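# Open puzzle board covers and set all blocks aside

## Task

Swing or slide every cover on the puzzle board fully open, lift each block out of the board and set it down on the table next to the board, then release it and pull the gripper away. Covers and blocks must stay where they are without the robot holding them for the goal to count.

## Robot and tools

Robot: one 7-joint arm with a two-finger parallel gripper. Joint order, used in every command row and every per-joint list in results: waist, shoulder, upper arm roll, elbow, forearm roll, wrist pitch, wrist roll.

Frame: the scene frame has its origin on the table top under the arm base, +z up, and +y to the left when facing along +x. The base may be slightly tilted. Results report end_effector_position (metres) and end_effector_quat_wxyz. That point sits between the finger pads when they are closed. Fingers point along the gripper's +z and open and close along its y. Fingertips extend about 33 mm past that point when closed and about 9 mm when fully open, and closing pushes the tips roughly 24 mm farther out, so keep that clearance above surfaces. The printed position may be off, more so at long reach.

execute_actions(actions): a list of actions run in sequence. Each action is a list of up to 15 rows; each row lasts one control step (1/30 s), and if fewer than 15 rows are given the last one repeats to fill the action. An empty list only returns the current state and images. A row is 10 numbers, each in [-1, 1]: seven joint values in the order above, then gripper position, gripper force_limit, gripper speed. The joint values are offsets, not poses: they are measured from the joint angles at the start of that action (for the first action of a call, from the angles last reported), not from the previous row. Scale: 1.0 equals 1.427 rad for waist, shoulder, upper arm roll and elbow; 3.044 rad for forearm roll; 2.596 rad for wrist pitch; 3.91 rad for wrist roll. Gripper position is absolute: +1 fully open (140 mm), about -0.8 where pads touch, -1 closes until blocked. force_limit: about 14 N at -1, 60 N at 0, 107 N at +1. speed: about 30 mm/s at -1, 140 at 0, 250 at +1.

Joint ranges (rad): waist -2.744 to 2.744, shoulder -1.784 to 1.784, upper arm roll -2.901 to 2.901, elbow -3.042 to -0.152, forearm roll -2.807 to 2.807, wrist pitch 0.544 to 4.517, wrist roll -3.016 to 3.016. The true end can differ by up to 0.018 rad. An action that pushes a joint outward beyond its range by more than 0.018 rad (from that action's start angles) is rejected; if the first action or any malformed action fails, the whole call does nothing. Requests past the real end are clipped there, and the result then prints "joint sent to its limit".

Speed caps: on each step a joint's target stays within a lead of its measured angle: 0.248 rad (first four joints), 0.677 (forearm roll), 0.715 (wrist pitch), 1.54 (wrist roll). All targets are also pulled back if they would shift the gripper more than 70 mm from where it is. Large motions therefore need several actions; an unfinished motion must be commanded again. "Joint targets" in a result shows what joints are currently driven toward.

move(target, speed, blocking): target is one 10-number row; its joint offsets count from the "Joint positions" of the most recent result, not from where the arm happens to be. Finger numbers are applied at the start. speed is the top rate in rad/s of the joint with the longest way to go, 0.01 to 2 (default 0.5); the path lasts 0.5 to 10 s. All joints finish together, so the hand traces a curve, and nothing slows for obstacles. The result adds a move: line with the ending (done, off_target, moving, held, fault), limits=held or limits=none, and the joint farthest from target. With blocking=false the result comes after 0.5 s while the arm keeps going; use wait(0) to check, and call wait or stop before sending new rows or moves. Faster moves and targets set deeper past contact press harder.

wait(seconds): 0 to 10; lets time run with the last command held. stop(): brakes a running move (fingers continue). zoom_image(camera, region): camera is cam_high, cam_low or cam_wrist; region [x0, y0, x1, y1] in pixels from the top-left, at most 504 by 504. show_instructions(): shows the leaflet reference images. finished_scene(scene): ends the current scene, given by its number; irreversible.

Cameras: cam_high (896x504) sits high behind the base near (-0.263, 0.016, 1.152) looking down; cam_low (896x504) sits low near (1.369, -0.453, 0.084) facing back toward the arm; cam_wrist (616x616) is a fisheye on the hand. Calibration may be off by a few degrees and millimetres.

Results: object_status 0 moving, 1 blocked while opening, 2 blocked while closing (a grasp), 3 reached the requested position or pads met (a thin part may still be held). Send -1 and look for 2. Stopped fingers stay put until the position number changes by at least 0.01 or the object slips. To squeeze harder, raise force_limit and switch position between -1 and -0.98. position_measured is in counts: 3 fully open, 230 closed, not linear. "joint command not followed" means a clearance check altered targets.

Avoid: joint torque reaching its limit (waist 35, shoulder 35, upper arm roll 32, elbow 30, forearm roll 12, wrist pitch 12, wrist roll 12 N m) or any outside force, including held weight, reaching 40 N; either halts the arm for 10 s and drops the rest of the call. MOTOR HOT warns of heating from holding loads; an OVER-TEMPERATURE FAULT brakes the arm. Do not knock or drop anything off the table, avoid slams, drops and hard shoves, and expect occasional tugs on held parts. Finish with the gripper open and moved away.

Each tool is called after ">>>" as a command line: name --argument value for each argument, lists and objects as JSON in quotes; but a table of rows of numbers goes row by row, as --pt "numbers of a row", without its own name.

Reference images:

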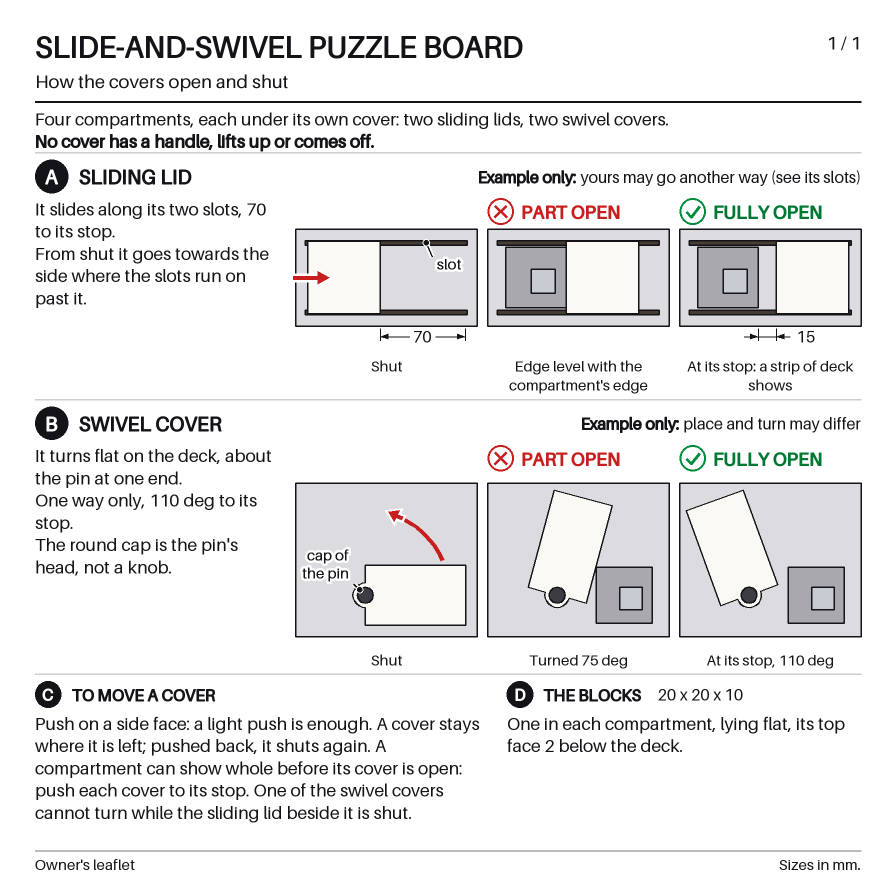

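## Session

I'll start by checking the robot's state and the camera views.

>>> execute_actions --actions '[]'

Scene clock: 0.00 s.
end_effector_position=(+0.0743, -0.4027, +0.1681) position_measured=3 object_status=3 end_effector_quat_wxyz=(+0.409, +0.791, +0.083, -0.448)
Joint names: [waist, shoulder, upper arm roll, elbow, forearm roll, wrist pitch, wrist roll]
Joint positions: [-0.851  0.196  0.167 -2.733 -1.431  1.792 -1.146]
Joint velocities: [ 0.     0.     0.    -0.     0.001 -0.001  0.001]
Joint targets: [-0.851 0.196 0.167 -2.733 -1.431 1.792 -1.146]

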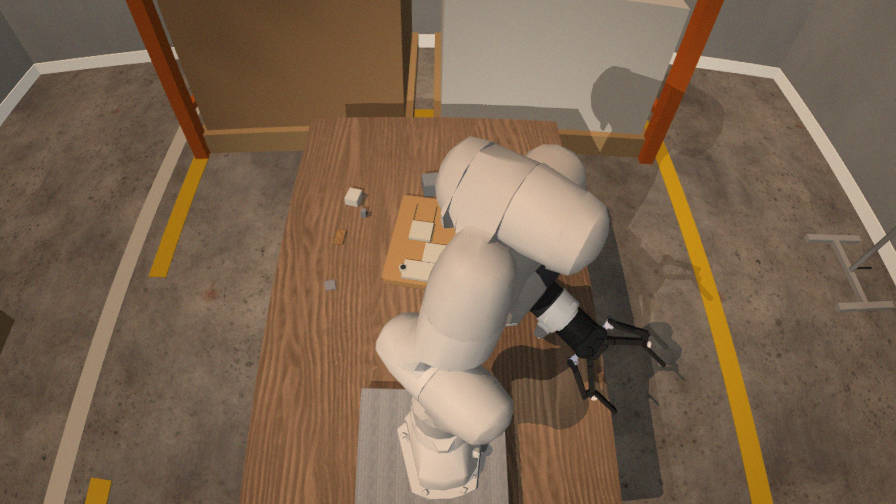

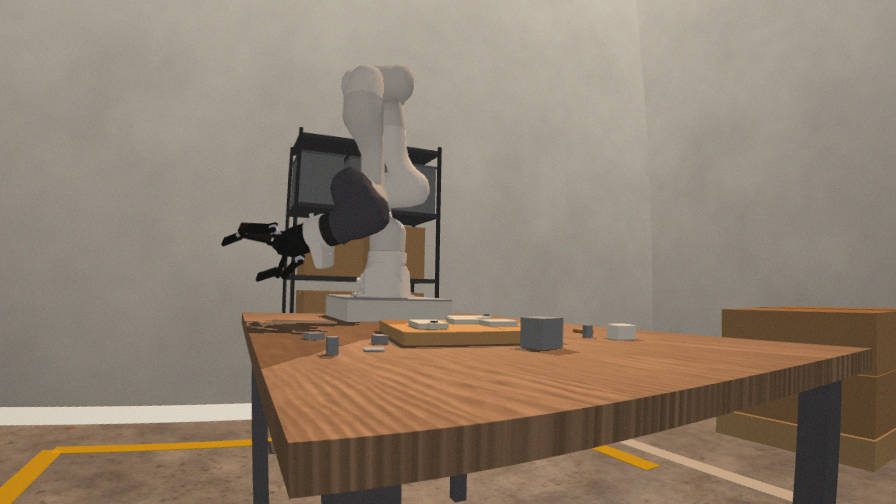

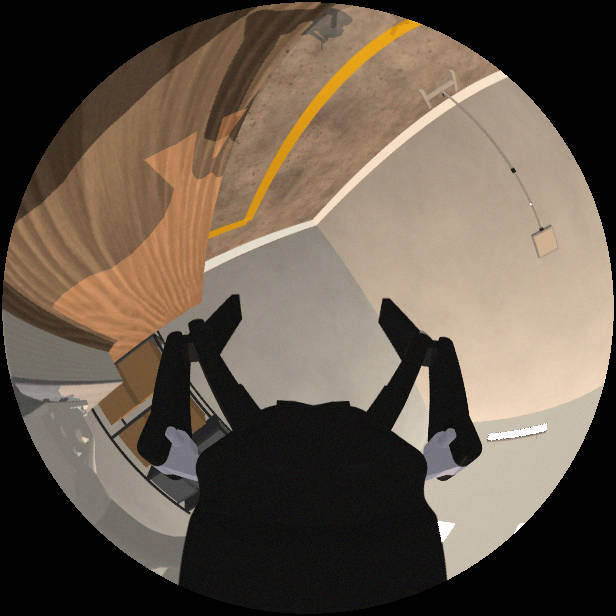

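>>> zoom_image --camera "cam_high" --region '[300, 150, 520, 310]'

>>> zoom_image --camera "cam_low" --region '[280, 280, 660, 380]'

Region (300, 150, 520, 310) of cam_high's 896x504 image, scaled by 2.291, with more detail than that image has; it fills the top 367 rows of this view, and the rest is white.

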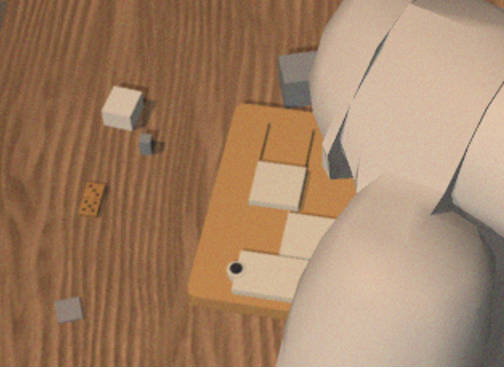

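Region (280, 280, 660, 380) of cam_low's 896x504 image, scaled by 1.326, with more detail than that image has; it fills the top 133 rows of this view, and the rest is white.

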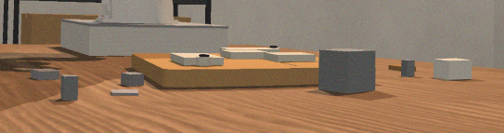

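>>> move --target '[0.5599, -0.4019, -0.1170, 0.1715, 0.4701, 0.1228, -0.1086, 1, 0, 0]' --speed 1.0

Scene clock: 122.73 s.
end_effector_position=(+0.4206, -0.0007, +0.2734) position_measured=3 object_status=3 end_effector_quat_wxyz=(+0.004, +1.000, -0.002, -0.009)
Joint names: [waist, shoulder, upper arm roll, elbow, forearm roll, wrist pitch, wrist roll]
Joint positions: [-0.054 -0.376  0.002 -2.489 -0.005  2.107 -1.565]
Joint velocities: [-0.001 -0.001  0.001 -0.001  0.001 -0.    -0.005]
Joint targets: [-0.052 -0.378 0.000 -2.488 -0.000 2.111 -1.571]
move: done; limits=none; farthest joint: the wrist roll, 0.006 radians from its target (0.425 radians at the start)
camera_calibration (this result's frames):
cam_wrist: T_world_to_cam=[[0.0124039, -0.999847, -0.0123183, 0.00205594], [-0.908243, -0.0164188, 0.418122, 0.266696], [-0.41826, 0.00600165, -0.908307, 0.607953], [0, 0, 0, 1]] pos_world=[0.496482, 0.00278573, 0.440722]

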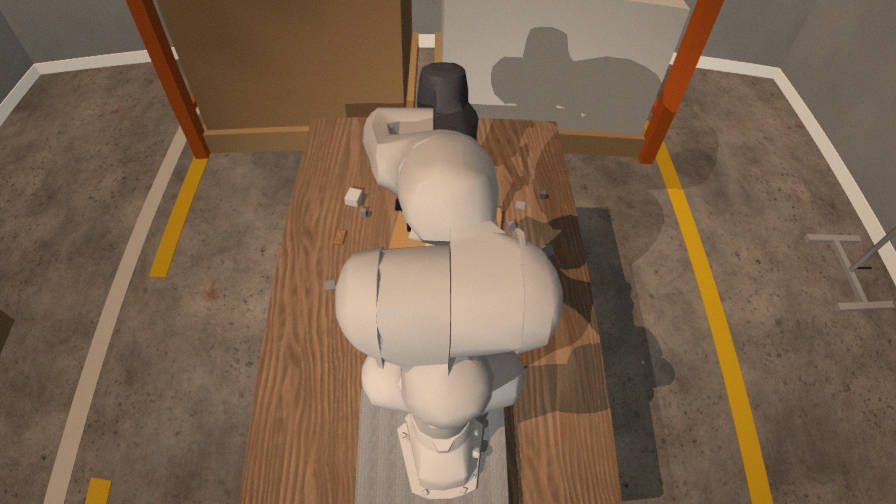

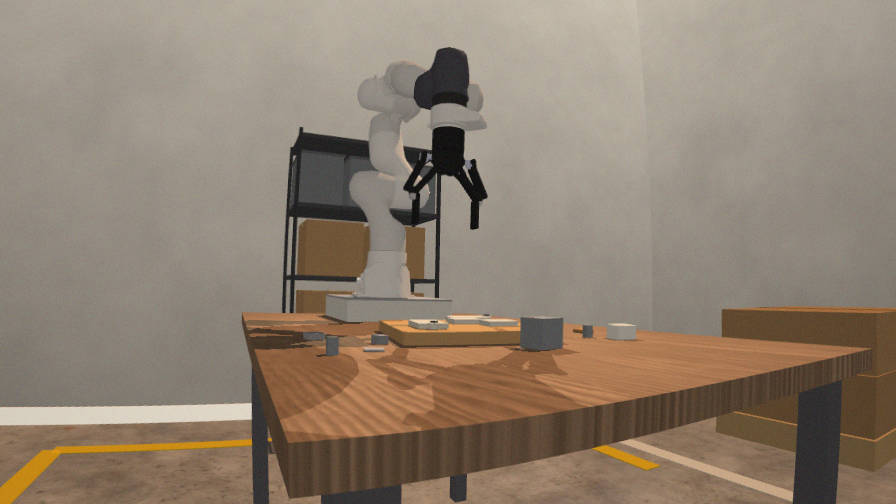

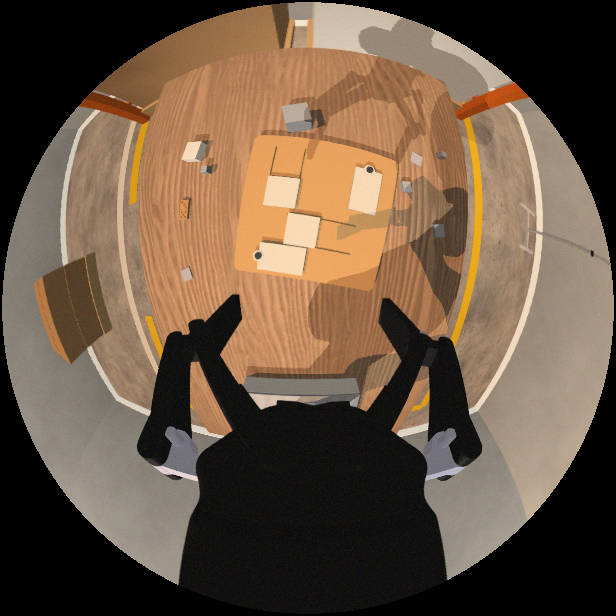

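>>> zoom_image --camera "cam_wrist" --region '[225, 125, 405, 305]'

>>> zoom_image --camera "cam_low" --region '[370, 300, 570, 360]'

Region (225, 125, 405, 305) of cam_wrist's 616x616 image, scaled by 2.800, with more detail than that image has.

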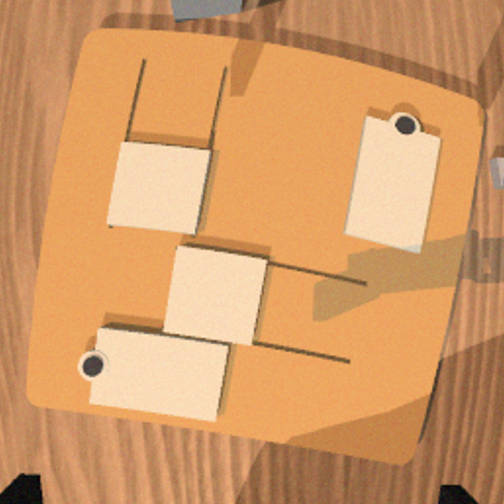

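Region (370, 300, 570, 360) of cam_low's 896x504 image, scaled by 2.520, with more detail than that image has; it fills the top 151 rows of this view, and the rest is white.

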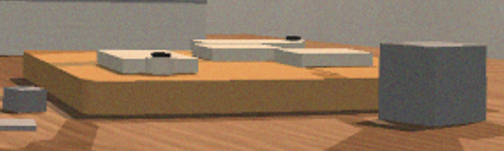

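>>> zoom_image --camera "cam_wrist" --region '[235, 130, 325, 220]'

>>> zoom_image --camera "cam_wrist" --region '[230, 200, 330, 300]'

>>> zoom_image --camera "cam_wrist" --region '[320, 140, 410, 230]'

>>> zoom_image --camera "cam_wrist" --region '[300, 200, 400, 300]'

Region (235, 130, 325, 220) of cam_wrist's 616x616 image, scaled by 5.600, with more detail than that image has.

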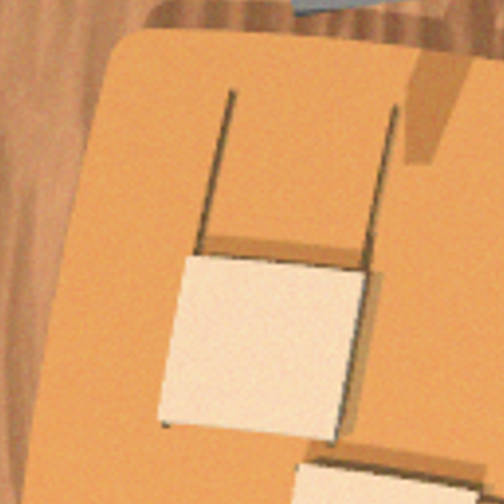

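Region (230, 200, 330, 300) of cam_wrist's 616x616 image, scaled by 5.040, with more detail than that image has.

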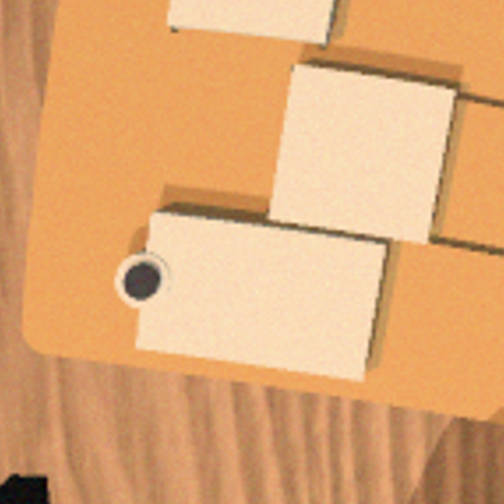

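Region (320, 140, 410, 230) of cam_wrist's 616x616 image, scaled by 5.600, with more detail than that image has.

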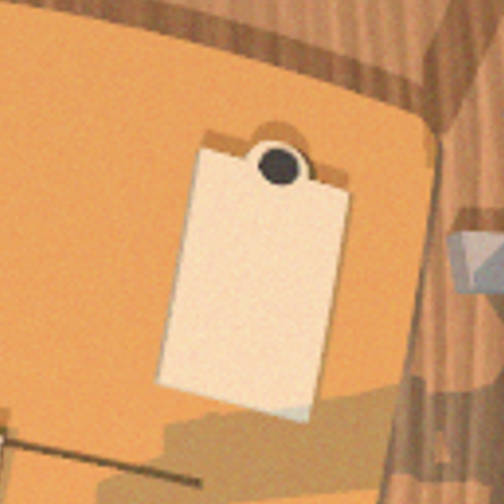

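Region (300, 200, 400, 300) of cam_wrist's 616x616 image, scaled by 5.040, with more detail than that image has.

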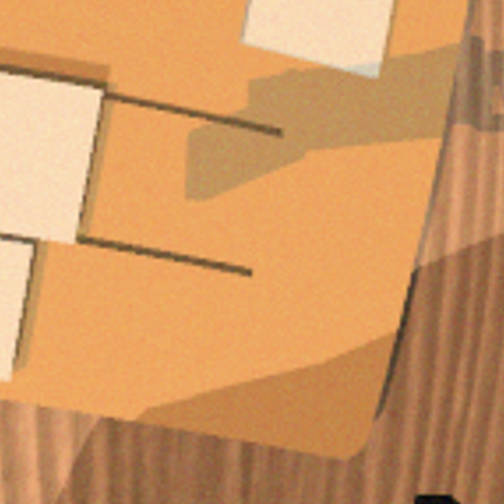

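>>> zoom_image --camera "cam_low" --region '[375, 305, 465, 355]'

>>> zoom_image --camera "cam_low" --region '[440, 305, 530, 355]'

Region (375, 305, 465, 355) of cam_low's 896x504 image, scaled by 5.600, with more detail than that image has.

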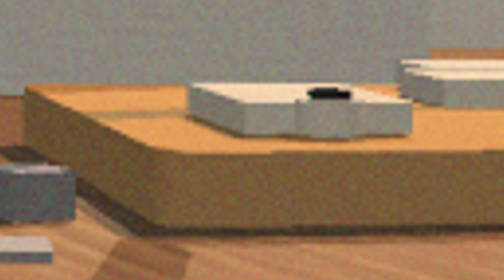

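Region (440, 305, 530, 355) of cam_low's 896x504 image, scaled by 5.600, with more detail than that image has.

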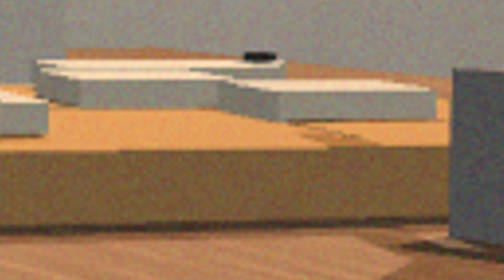

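>>> move --target '[0.11144, 0.35148, -0.0014, 0.02571, 0.00164, 0.18612, 0.07832, -1, -0.5, 1]' --speed 0.6

Scene clock: 244.87 s.
end_effector_position=(+0.4803, +0.0746, +0.0994) position_measured=232 object_status=3 end_effector_quat_wxyz=(+0.003, +0.997, -0.074, -0.002)
Joint names: [waist, shoulder, upper arm roll, elbow, forearm roll, wrist pitch, wrist roll]
Joint positions: [ 0.102  0.124  0.001 -2.455 -0.004  2.585 -1.265]
Joint velocities: [ 0.    -0.     0.001 -0.001 -0.001  0.001  0.007]
Joint targets: [0.105 0.125 0.000 -2.453 0.000 2.590 -1.258]
move: done; limits=none; farthest joint: the wrist roll, 0.006 radians from its target (0.308 radians at the start)
camera_calibration (this result's frames):
cam_wrist: T_world_to_cam=[[-0.130652, -0.991312, -0.0152111, 0.142751], [-0.907062, 0.113327, 0.405458, 0.385882], [-0.400212, 0.0667715, -0.913987, 0.461794], [0, 0, 0, 1]] pos_world=[0.553485, 0.0669454, 0.267786]

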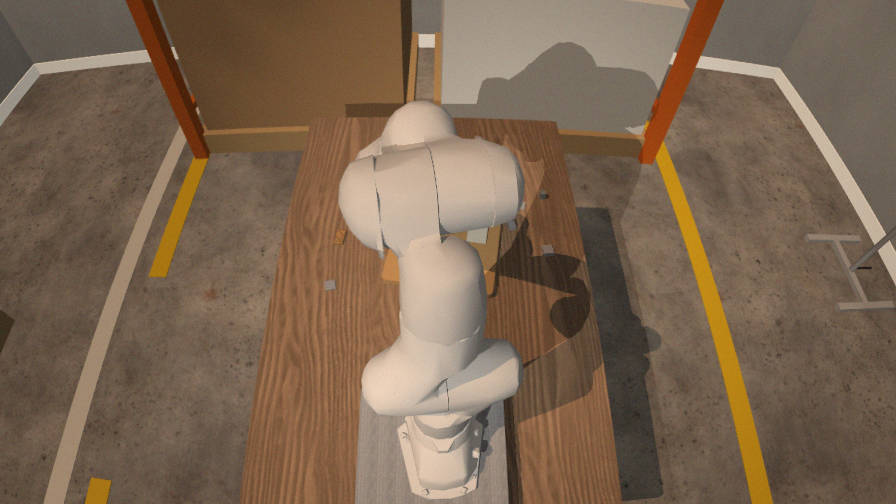

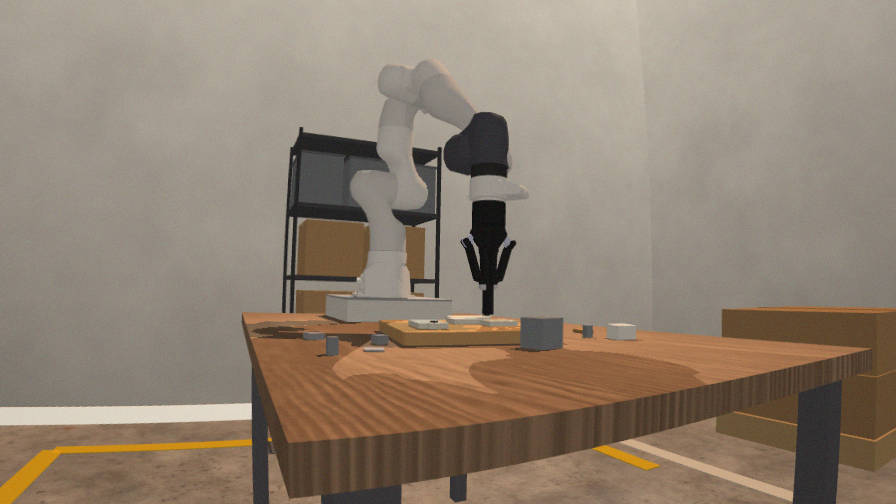

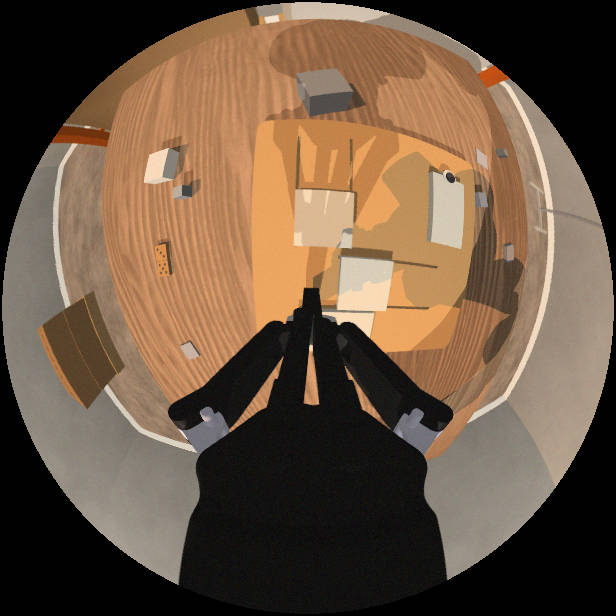

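>>> zoom_image --camera "cam_low" --region '[440, 270, 530, 350]'

>>> zoom_image --camera "cam_wrist" --region '[250, 180, 410, 340]'

Region (440, 270, 530, 350) of cam_low's 896x504 image, scaled by 5.600, with more detail than that image has.

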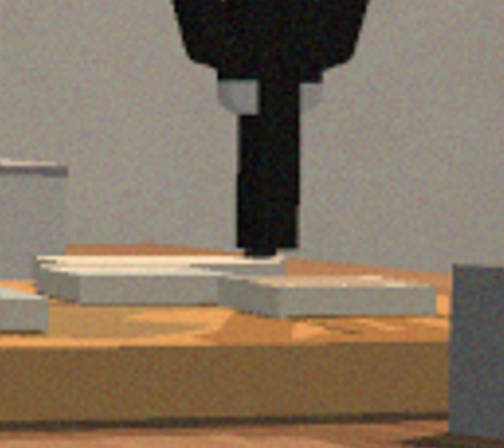

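Region (250, 180, 410, 340) of cam_wrist's 616x616 image, scaled by 3.150, with more detail than that image has.

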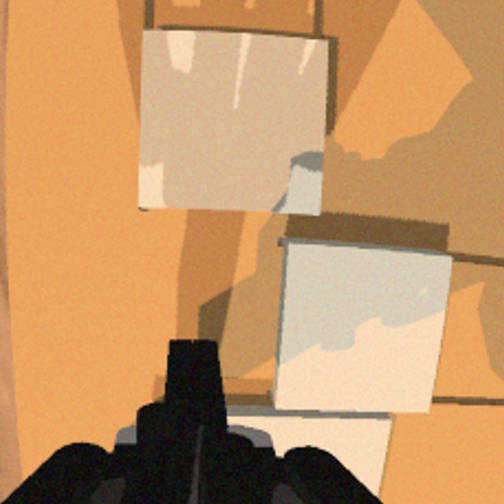

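>>> zoom_image --camera "cam_wrist" --region '[285, 180, 365, 260]'

>>> zoom_image --camera "cam_wrist" --region '[325, 245, 405, 325]'

>>> zoom_image --camera "cam_wrist" --region '[275, 265, 355, 345]'

Region (285, 180, 365, 260) of cam_wrist's 616x616 image, scaled by 6.300, with more detail than that image has.

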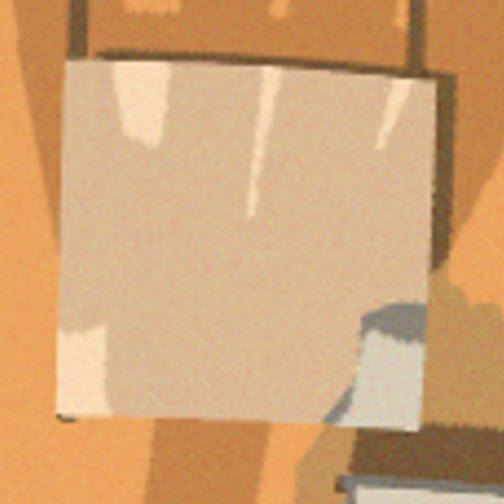

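Region (325, 245, 405, 325) of cam_wrist's 616x616 image, scaled by 6.300, with more detail than that image has.

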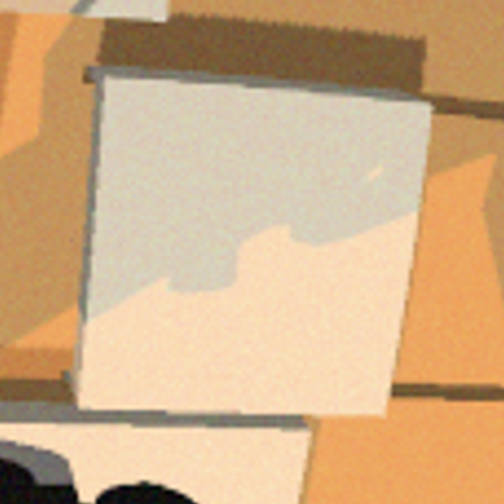

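Region (275, 265, 355, 345) of cam_wrist's 616x616 image, scaled by 6.300, with more detail than that image has.

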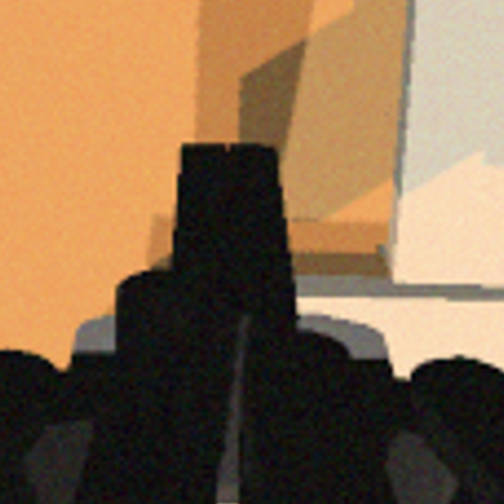

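>>> move --target '[-0.01787, 0.03749, -0.0007, 0.02270, 0.0023, 0.01248, -0.00614, -1, -0.5, 1]' --speed 0.15

Scene clock: 363.87 s.
end_effector_position=(+0.4930, +0.0652, +0.0876) position_measured=232 object_status=3 end_effector_quat_wxyz=(+0.001, +0.997, -0.078, +0.001)
Joint names: [waist, shoulder, upper arm roll, elbow, forearm roll, wrist pitch, wrist roll]
Joint positions: [ 0.079  0.174  0.001 -2.425 -0.001  2.613 -1.282]
Joint velocities: [ 0.     0.001  0.001 -0.     0.002  0.003 -0.006]
Joint targets: [0.077 0.177 -0.000 -2.423 0.003 2.618 -1.289]
move: done; limits=none; farthest joint: the wrist roll, 0.007 radians from its target (0.026 radians at the start)
camera_calibration (this result's frames):
cam_wrist: T_world_to_cam=[[-0.137808, -0.990292, -0.0182043, 0.138672], [-0.908788, 0.119115, 0.399895, 0.404176], [-0.393844, 0.0716527, -0.91638, 0.453528], [0, 0, 0, 1]] pos_world=[0.56504, 0.0566856, 0.2565]

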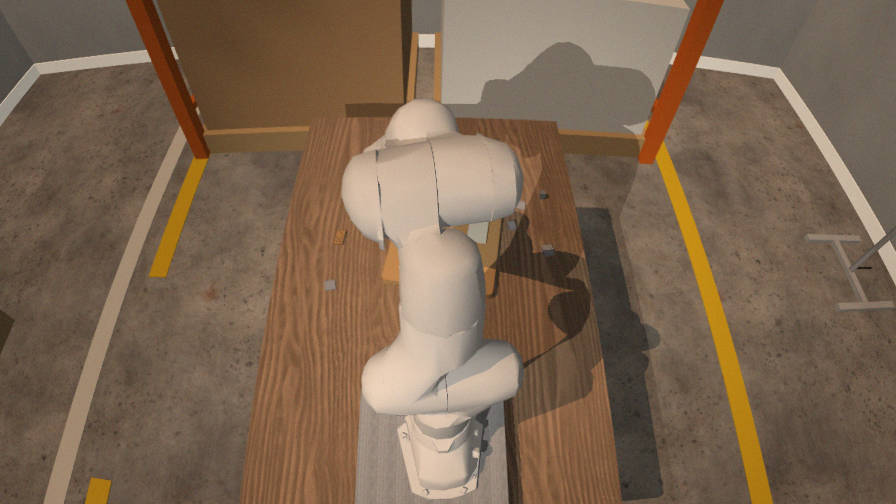

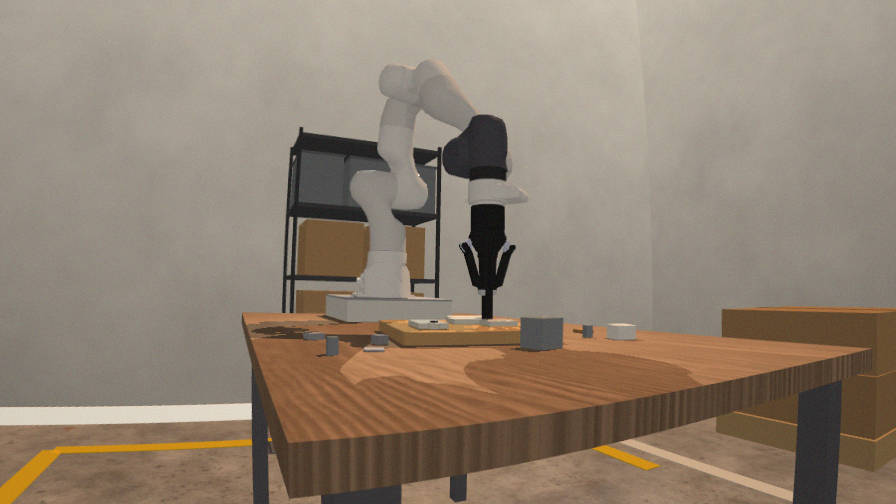

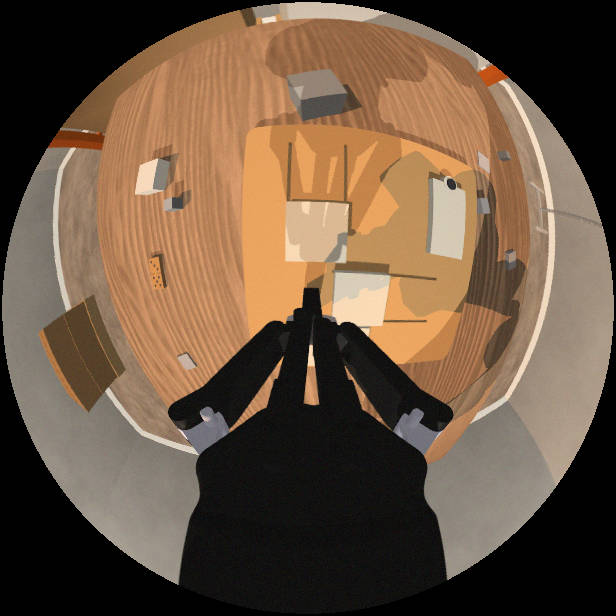

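>>> zoom_image --camera "cam_low" --region '[440, 270, 530, 350]'

>>> zoom_image --camera "cam_wrist" --region '[275, 240, 395, 340]'

Region (440, 270, 530, 350) of cam_low's 896x504 image, scaled by 5.600, with more detail than that image has.

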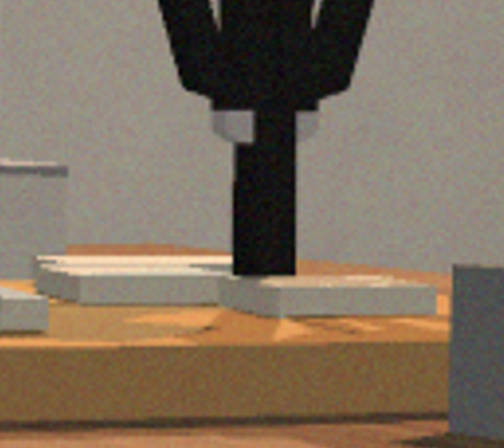

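Region (275, 240, 395, 340) of cam_wrist's 616x616 image, scaled by 4.200, with more detail than that image has.

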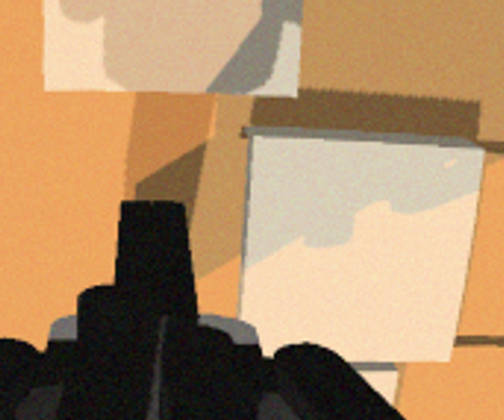

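>>> move --target '[-0.12425, -0.02355, -0.0007, -0.04184, 0.0013, 0.01079, -0.04680, -1, -0.5, 1]' --speed 0.13

Scene clock: 382.07 s.
end_effector_position=(+0.4798, -0.0191, +0.0855) position_measured=232 object_status=3 end_effector_quat_wxyz=(+0.002, +0.997, -0.076, +0.000)
Joint names: [waist, shoulder, upper arm roll, elbow, forearm roll, wrist pitch, wrist roll]
Joint positions: [-0.093  0.143  0.001 -2.482 -0.     2.637 -1.459]
Joint velocities: [ 0.     0.    -0.     0.001 -0.    -0.001 -0.005]
Joint targets: [-0.098 0.141 -0.000 -2.485 0.003 2.641 -1.465]
move: done; limits=none; farthest joint: the wrist roll, 0.006 radians from its target (0.181 radians at the start)
camera_calibration (this result's frames):
cam_wrist: T_world_to_cam=[[-0.134227, -0.990812, -0.016565, 0.0514784], [-0.908854, 0.116428, 0.400535, 0.403057], [-0.394926, 0.0688178, -0.916132, 0.452903], [0, 0, 0, 1]] pos_world=[0.552094, -0.0270894, 0.254334]

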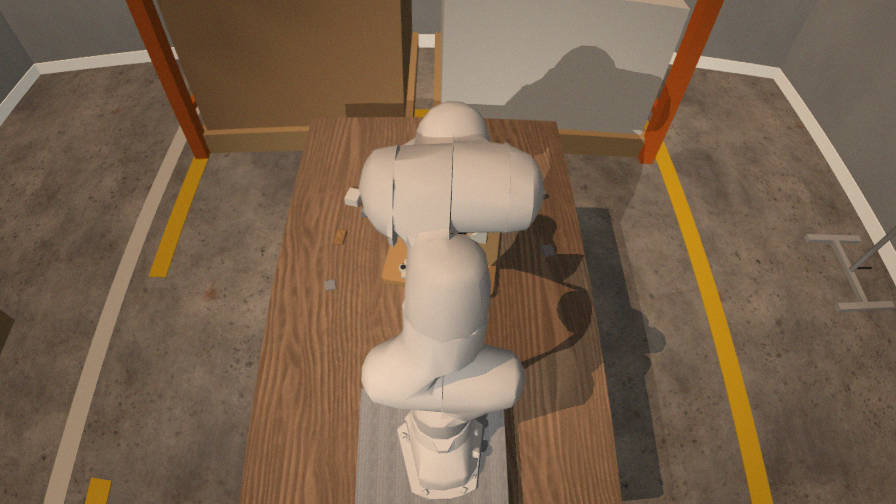

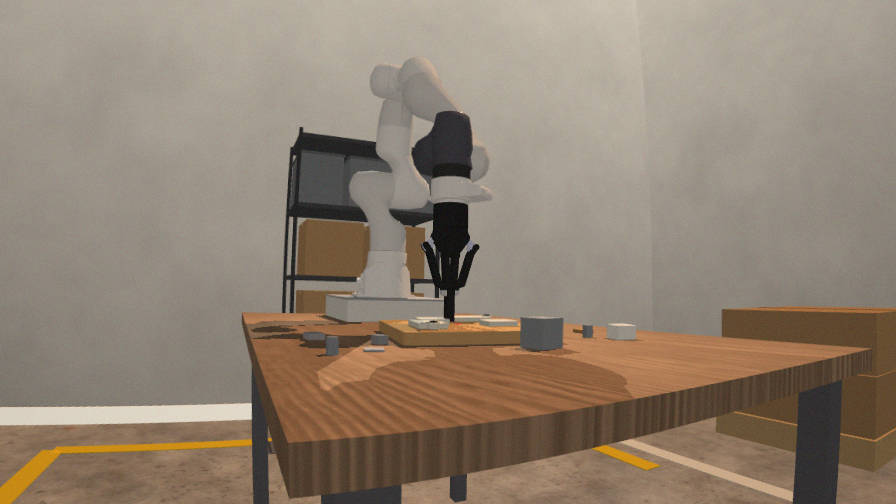

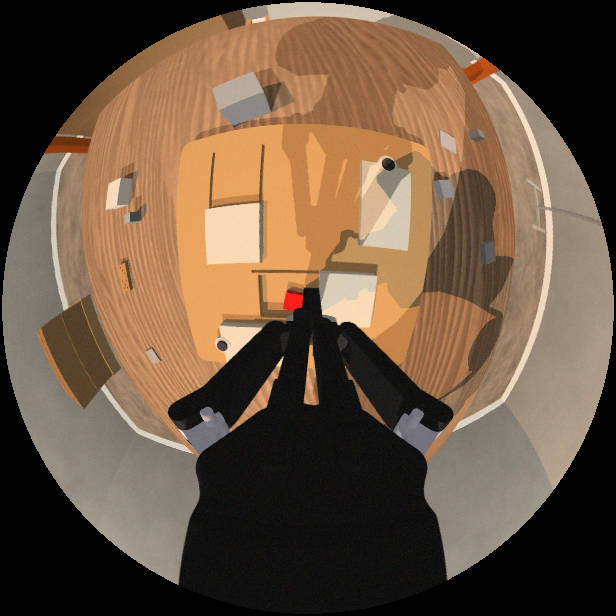

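>>> zoom_image --camera "cam_wrist" --region '[240, 250, 390, 340]'

>>> zoom_image --camera "cam_low" --region '[405, 280, 495, 340]'

Region (240, 250, 390, 340) of cam_wrist's 616x616 image, scaled by 3.360, with more detail than that image has; it fills the top 302 rows of this view, and the rest is white.

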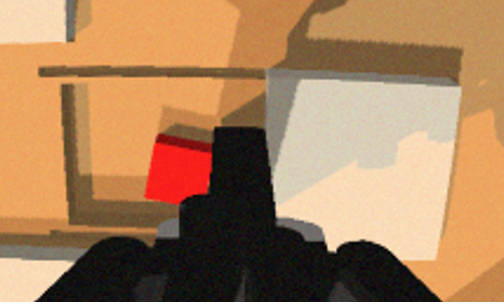

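Region (405, 280, 495, 340) of cam_low's 896x504 image, scaled by 5.600, with more detail than that image has.

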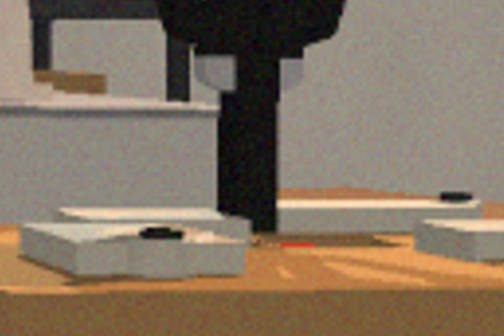

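>>> execute_actions --actions '[[[-0.0042, -0.0014, -0.0007, -0.0021, 0.001, 0.0015, -0.0015, -1, -0.5, 1], [-0.0049, -0.0014, -0.0007, -0.0021, 0.001, 0.0015, -0.0015, -1, -0.5, 1], [-0.0056, -0.0014, -0.0007, -0.0021, 0.001, 0.0015, -0.0015, -1, -0.5, 1], [-0.0063, -0.0014, -0.0007, -0.0021, 0.001, 0.0015, -0.0015, -1, -0.5, 1], [-0.007, -0.0014, -0.0007, -0.0021, 0.001, 0.0015, -0.0015, -1, -0.5, 1]]]'

Scene clock: 398.47 s.
end_effector_position=(+0.4798, -0.0192, +0.0855) position_measured=232 object_status=3 end_effector_quat_wxyz=(+0.002, +0.997, -0.076, +0.000)
Joint names: [waist, shoulder, upper arm roll, elbow, forearm roll, wrist pitch, wrist roll]
Joint positions: [-0.096  0.143  0.003 -2.482  0.001  2.637 -1.46 ]
Joint velocities: [ 0.    -0.     0.001 -0.    -0.001  0.    -0.   ]
Joint targets: [-0.103 0.141 0.000 -2.485 0.003 2.641 -1.465]
camera_calibration (this result's frames):
cam_wrist: T_world_to_cam=[[-0.13464, -0.990738, -0.0175994, 0.0516558], [-0.908857, 0.116397, 0.400537, 0.403058], [-0.394779, 0.0699236, -0.916111, 0.452868], [0, 0, 0, 1]] pos_world=[0.552061, -0.0274036, 0.254347]

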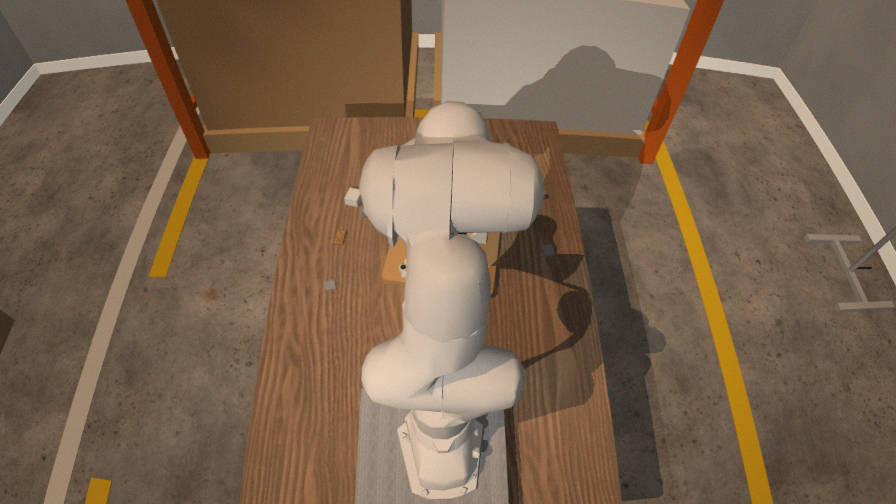

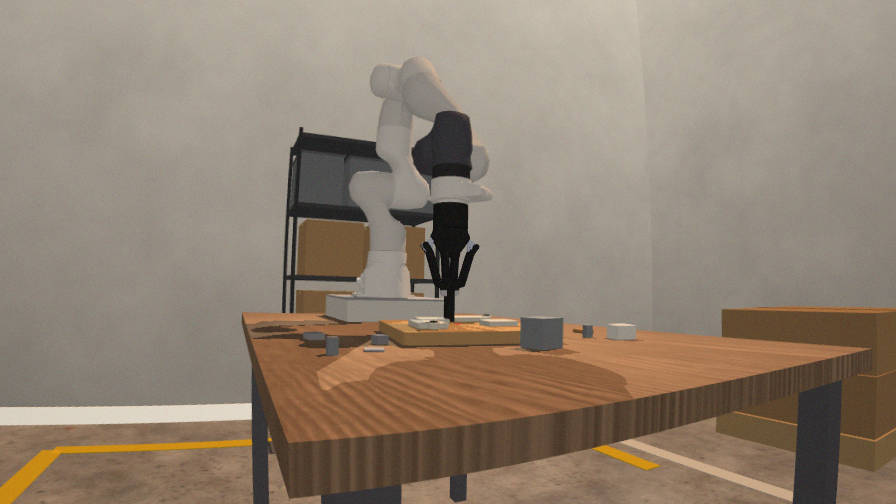

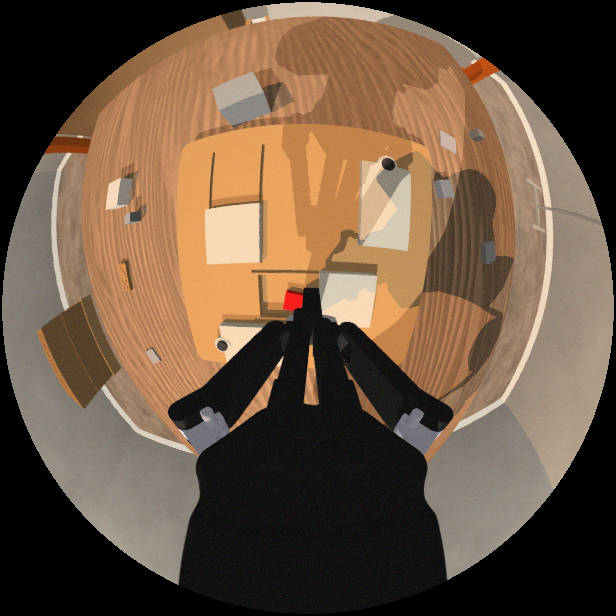

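>>> zoom_image --camera "cam_wrist" --region '[190, 290, 290, 390]'

>>> zoom_image --camera "cam_wrist" --region '[340, 140, 460, 260]'

Region (190, 290, 290, 390) of cam_wrist's 616x616 image, scaled by 5.040, with more detail than that image has.

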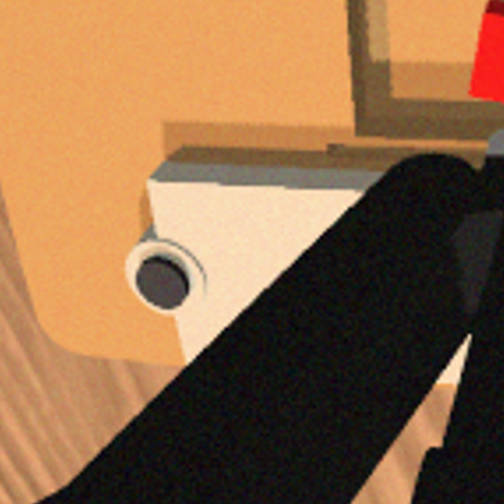

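Region (340, 140, 460, 260) of cam_wrist's 616x616 image, scaled by 4.200, with more detail than that image has.

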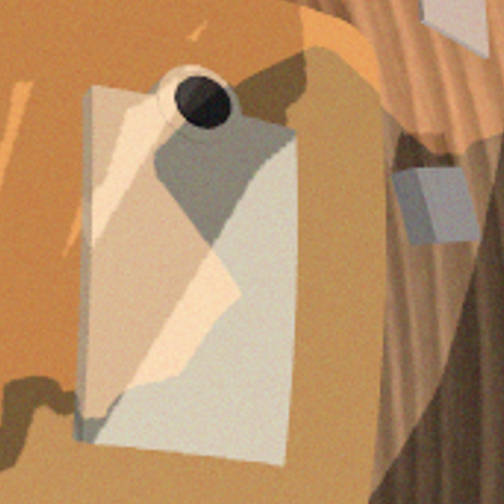

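>>> move --target '[0.03245, -0.19131, -0.0028, -0.25249, 0, 0.03517, 0.01266, -1, -0.5, 1]' --speed 0.35

Scene clock: 472.03 s.
end_effector_position=(+0.3684, +0.0005, +0.0879) position_measured=232 object_status=3 end_effector_quat_wxyz=(+0.002, +0.997, -0.077, -0.000)
Joint names: [waist, shoulder, upper arm roll, elbow, forearm roll, wrist pitch, wrist roll]
Joint positions: [-0.052 -0.127  0.001 -2.84   0.002  2.724 -1.417]
Joint velocities: [-0.    -0.    -0.     0.     0.001  0.003  0.006]
Joint targets: [-0.049 -0.130 -0.001 -2.842 0.001 2.729 -1.411]
move: done; limits=none; farthest joint: the wrist roll, 0.007 radians from its target (0.050 radians at the start)
camera_calibration (this result's frames):
cam_wrist: T_world_to_cam=[[-0.136349, -0.990511, -0.0172554, 0.0567898], [-0.908247, 0.118032, 0.401442, 0.298279], [-0.395596, 0.0704086, -0.915722, 0.409936], [0, 0, 0, 1]] pos_world=[0.440823, -0.00781859, 0.256626]

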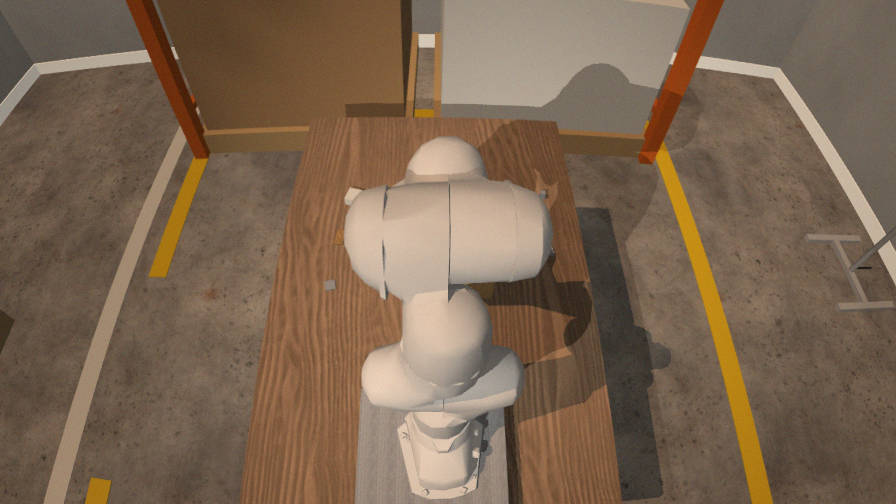

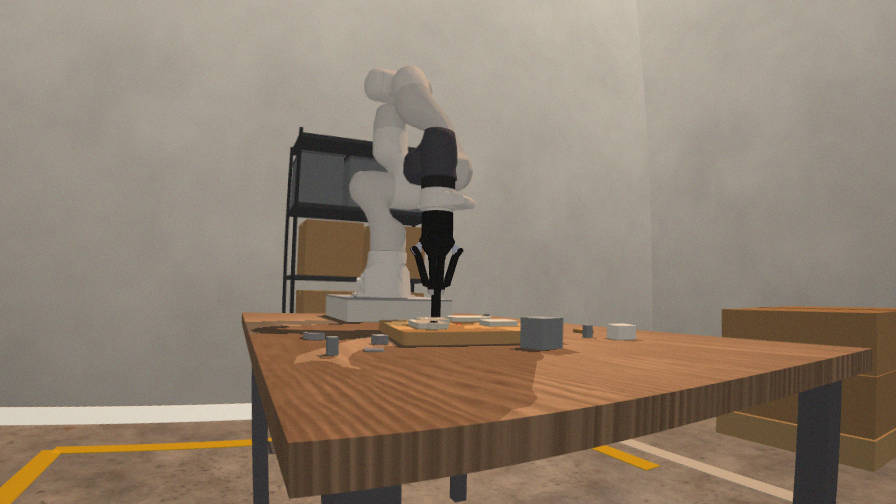

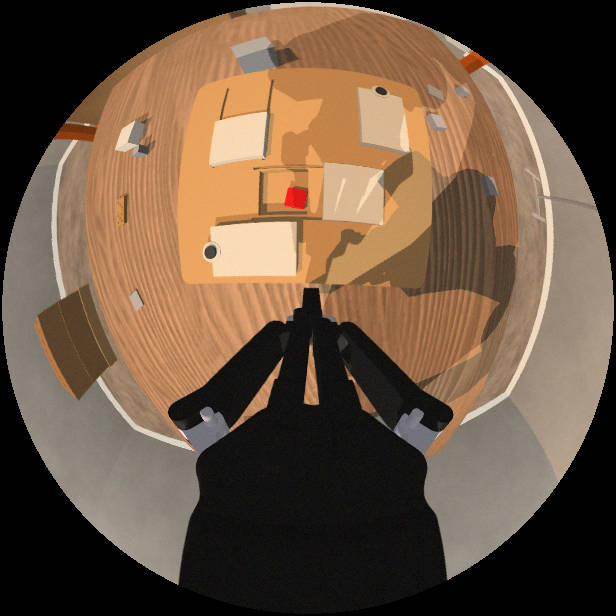

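>>> zoom_image --camera "cam_low" --region '[405, 280, 495, 340]'

>>> zoom_image --camera "cam_wrist" --region '[190, 155, 340, 305]'

>>> zoom_image --camera "cam_wrist" --region '[250, 155, 330, 235]'

Region (405, 280, 495, 340) of cam_low's 896x504 image, scaled by 5.600, with more detail than that image has.

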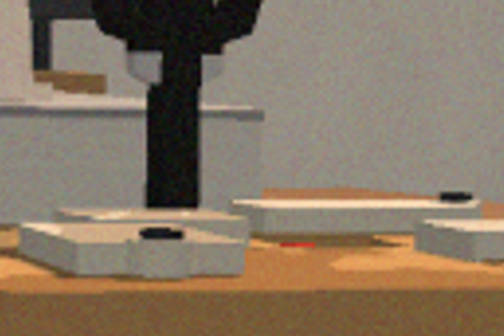

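Region (190, 155, 340, 305) of cam_wrist's 616x616 image, scaled by 3.360, with more detail than that image has.

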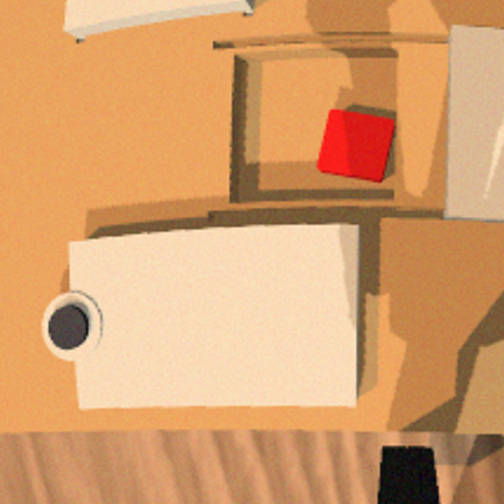

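Region (250, 155, 330, 235) of cam_wrist's 616x616 image, scaled by 6.300, with more detail than that image has.

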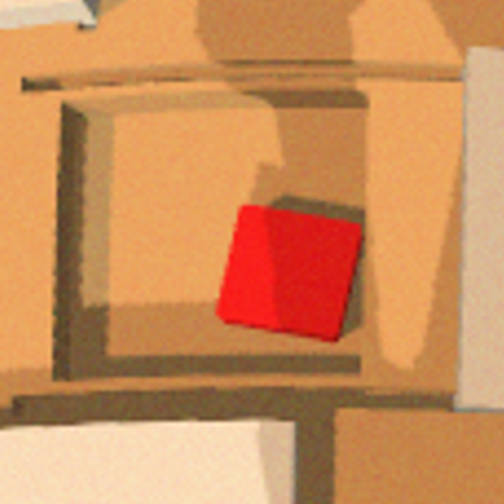

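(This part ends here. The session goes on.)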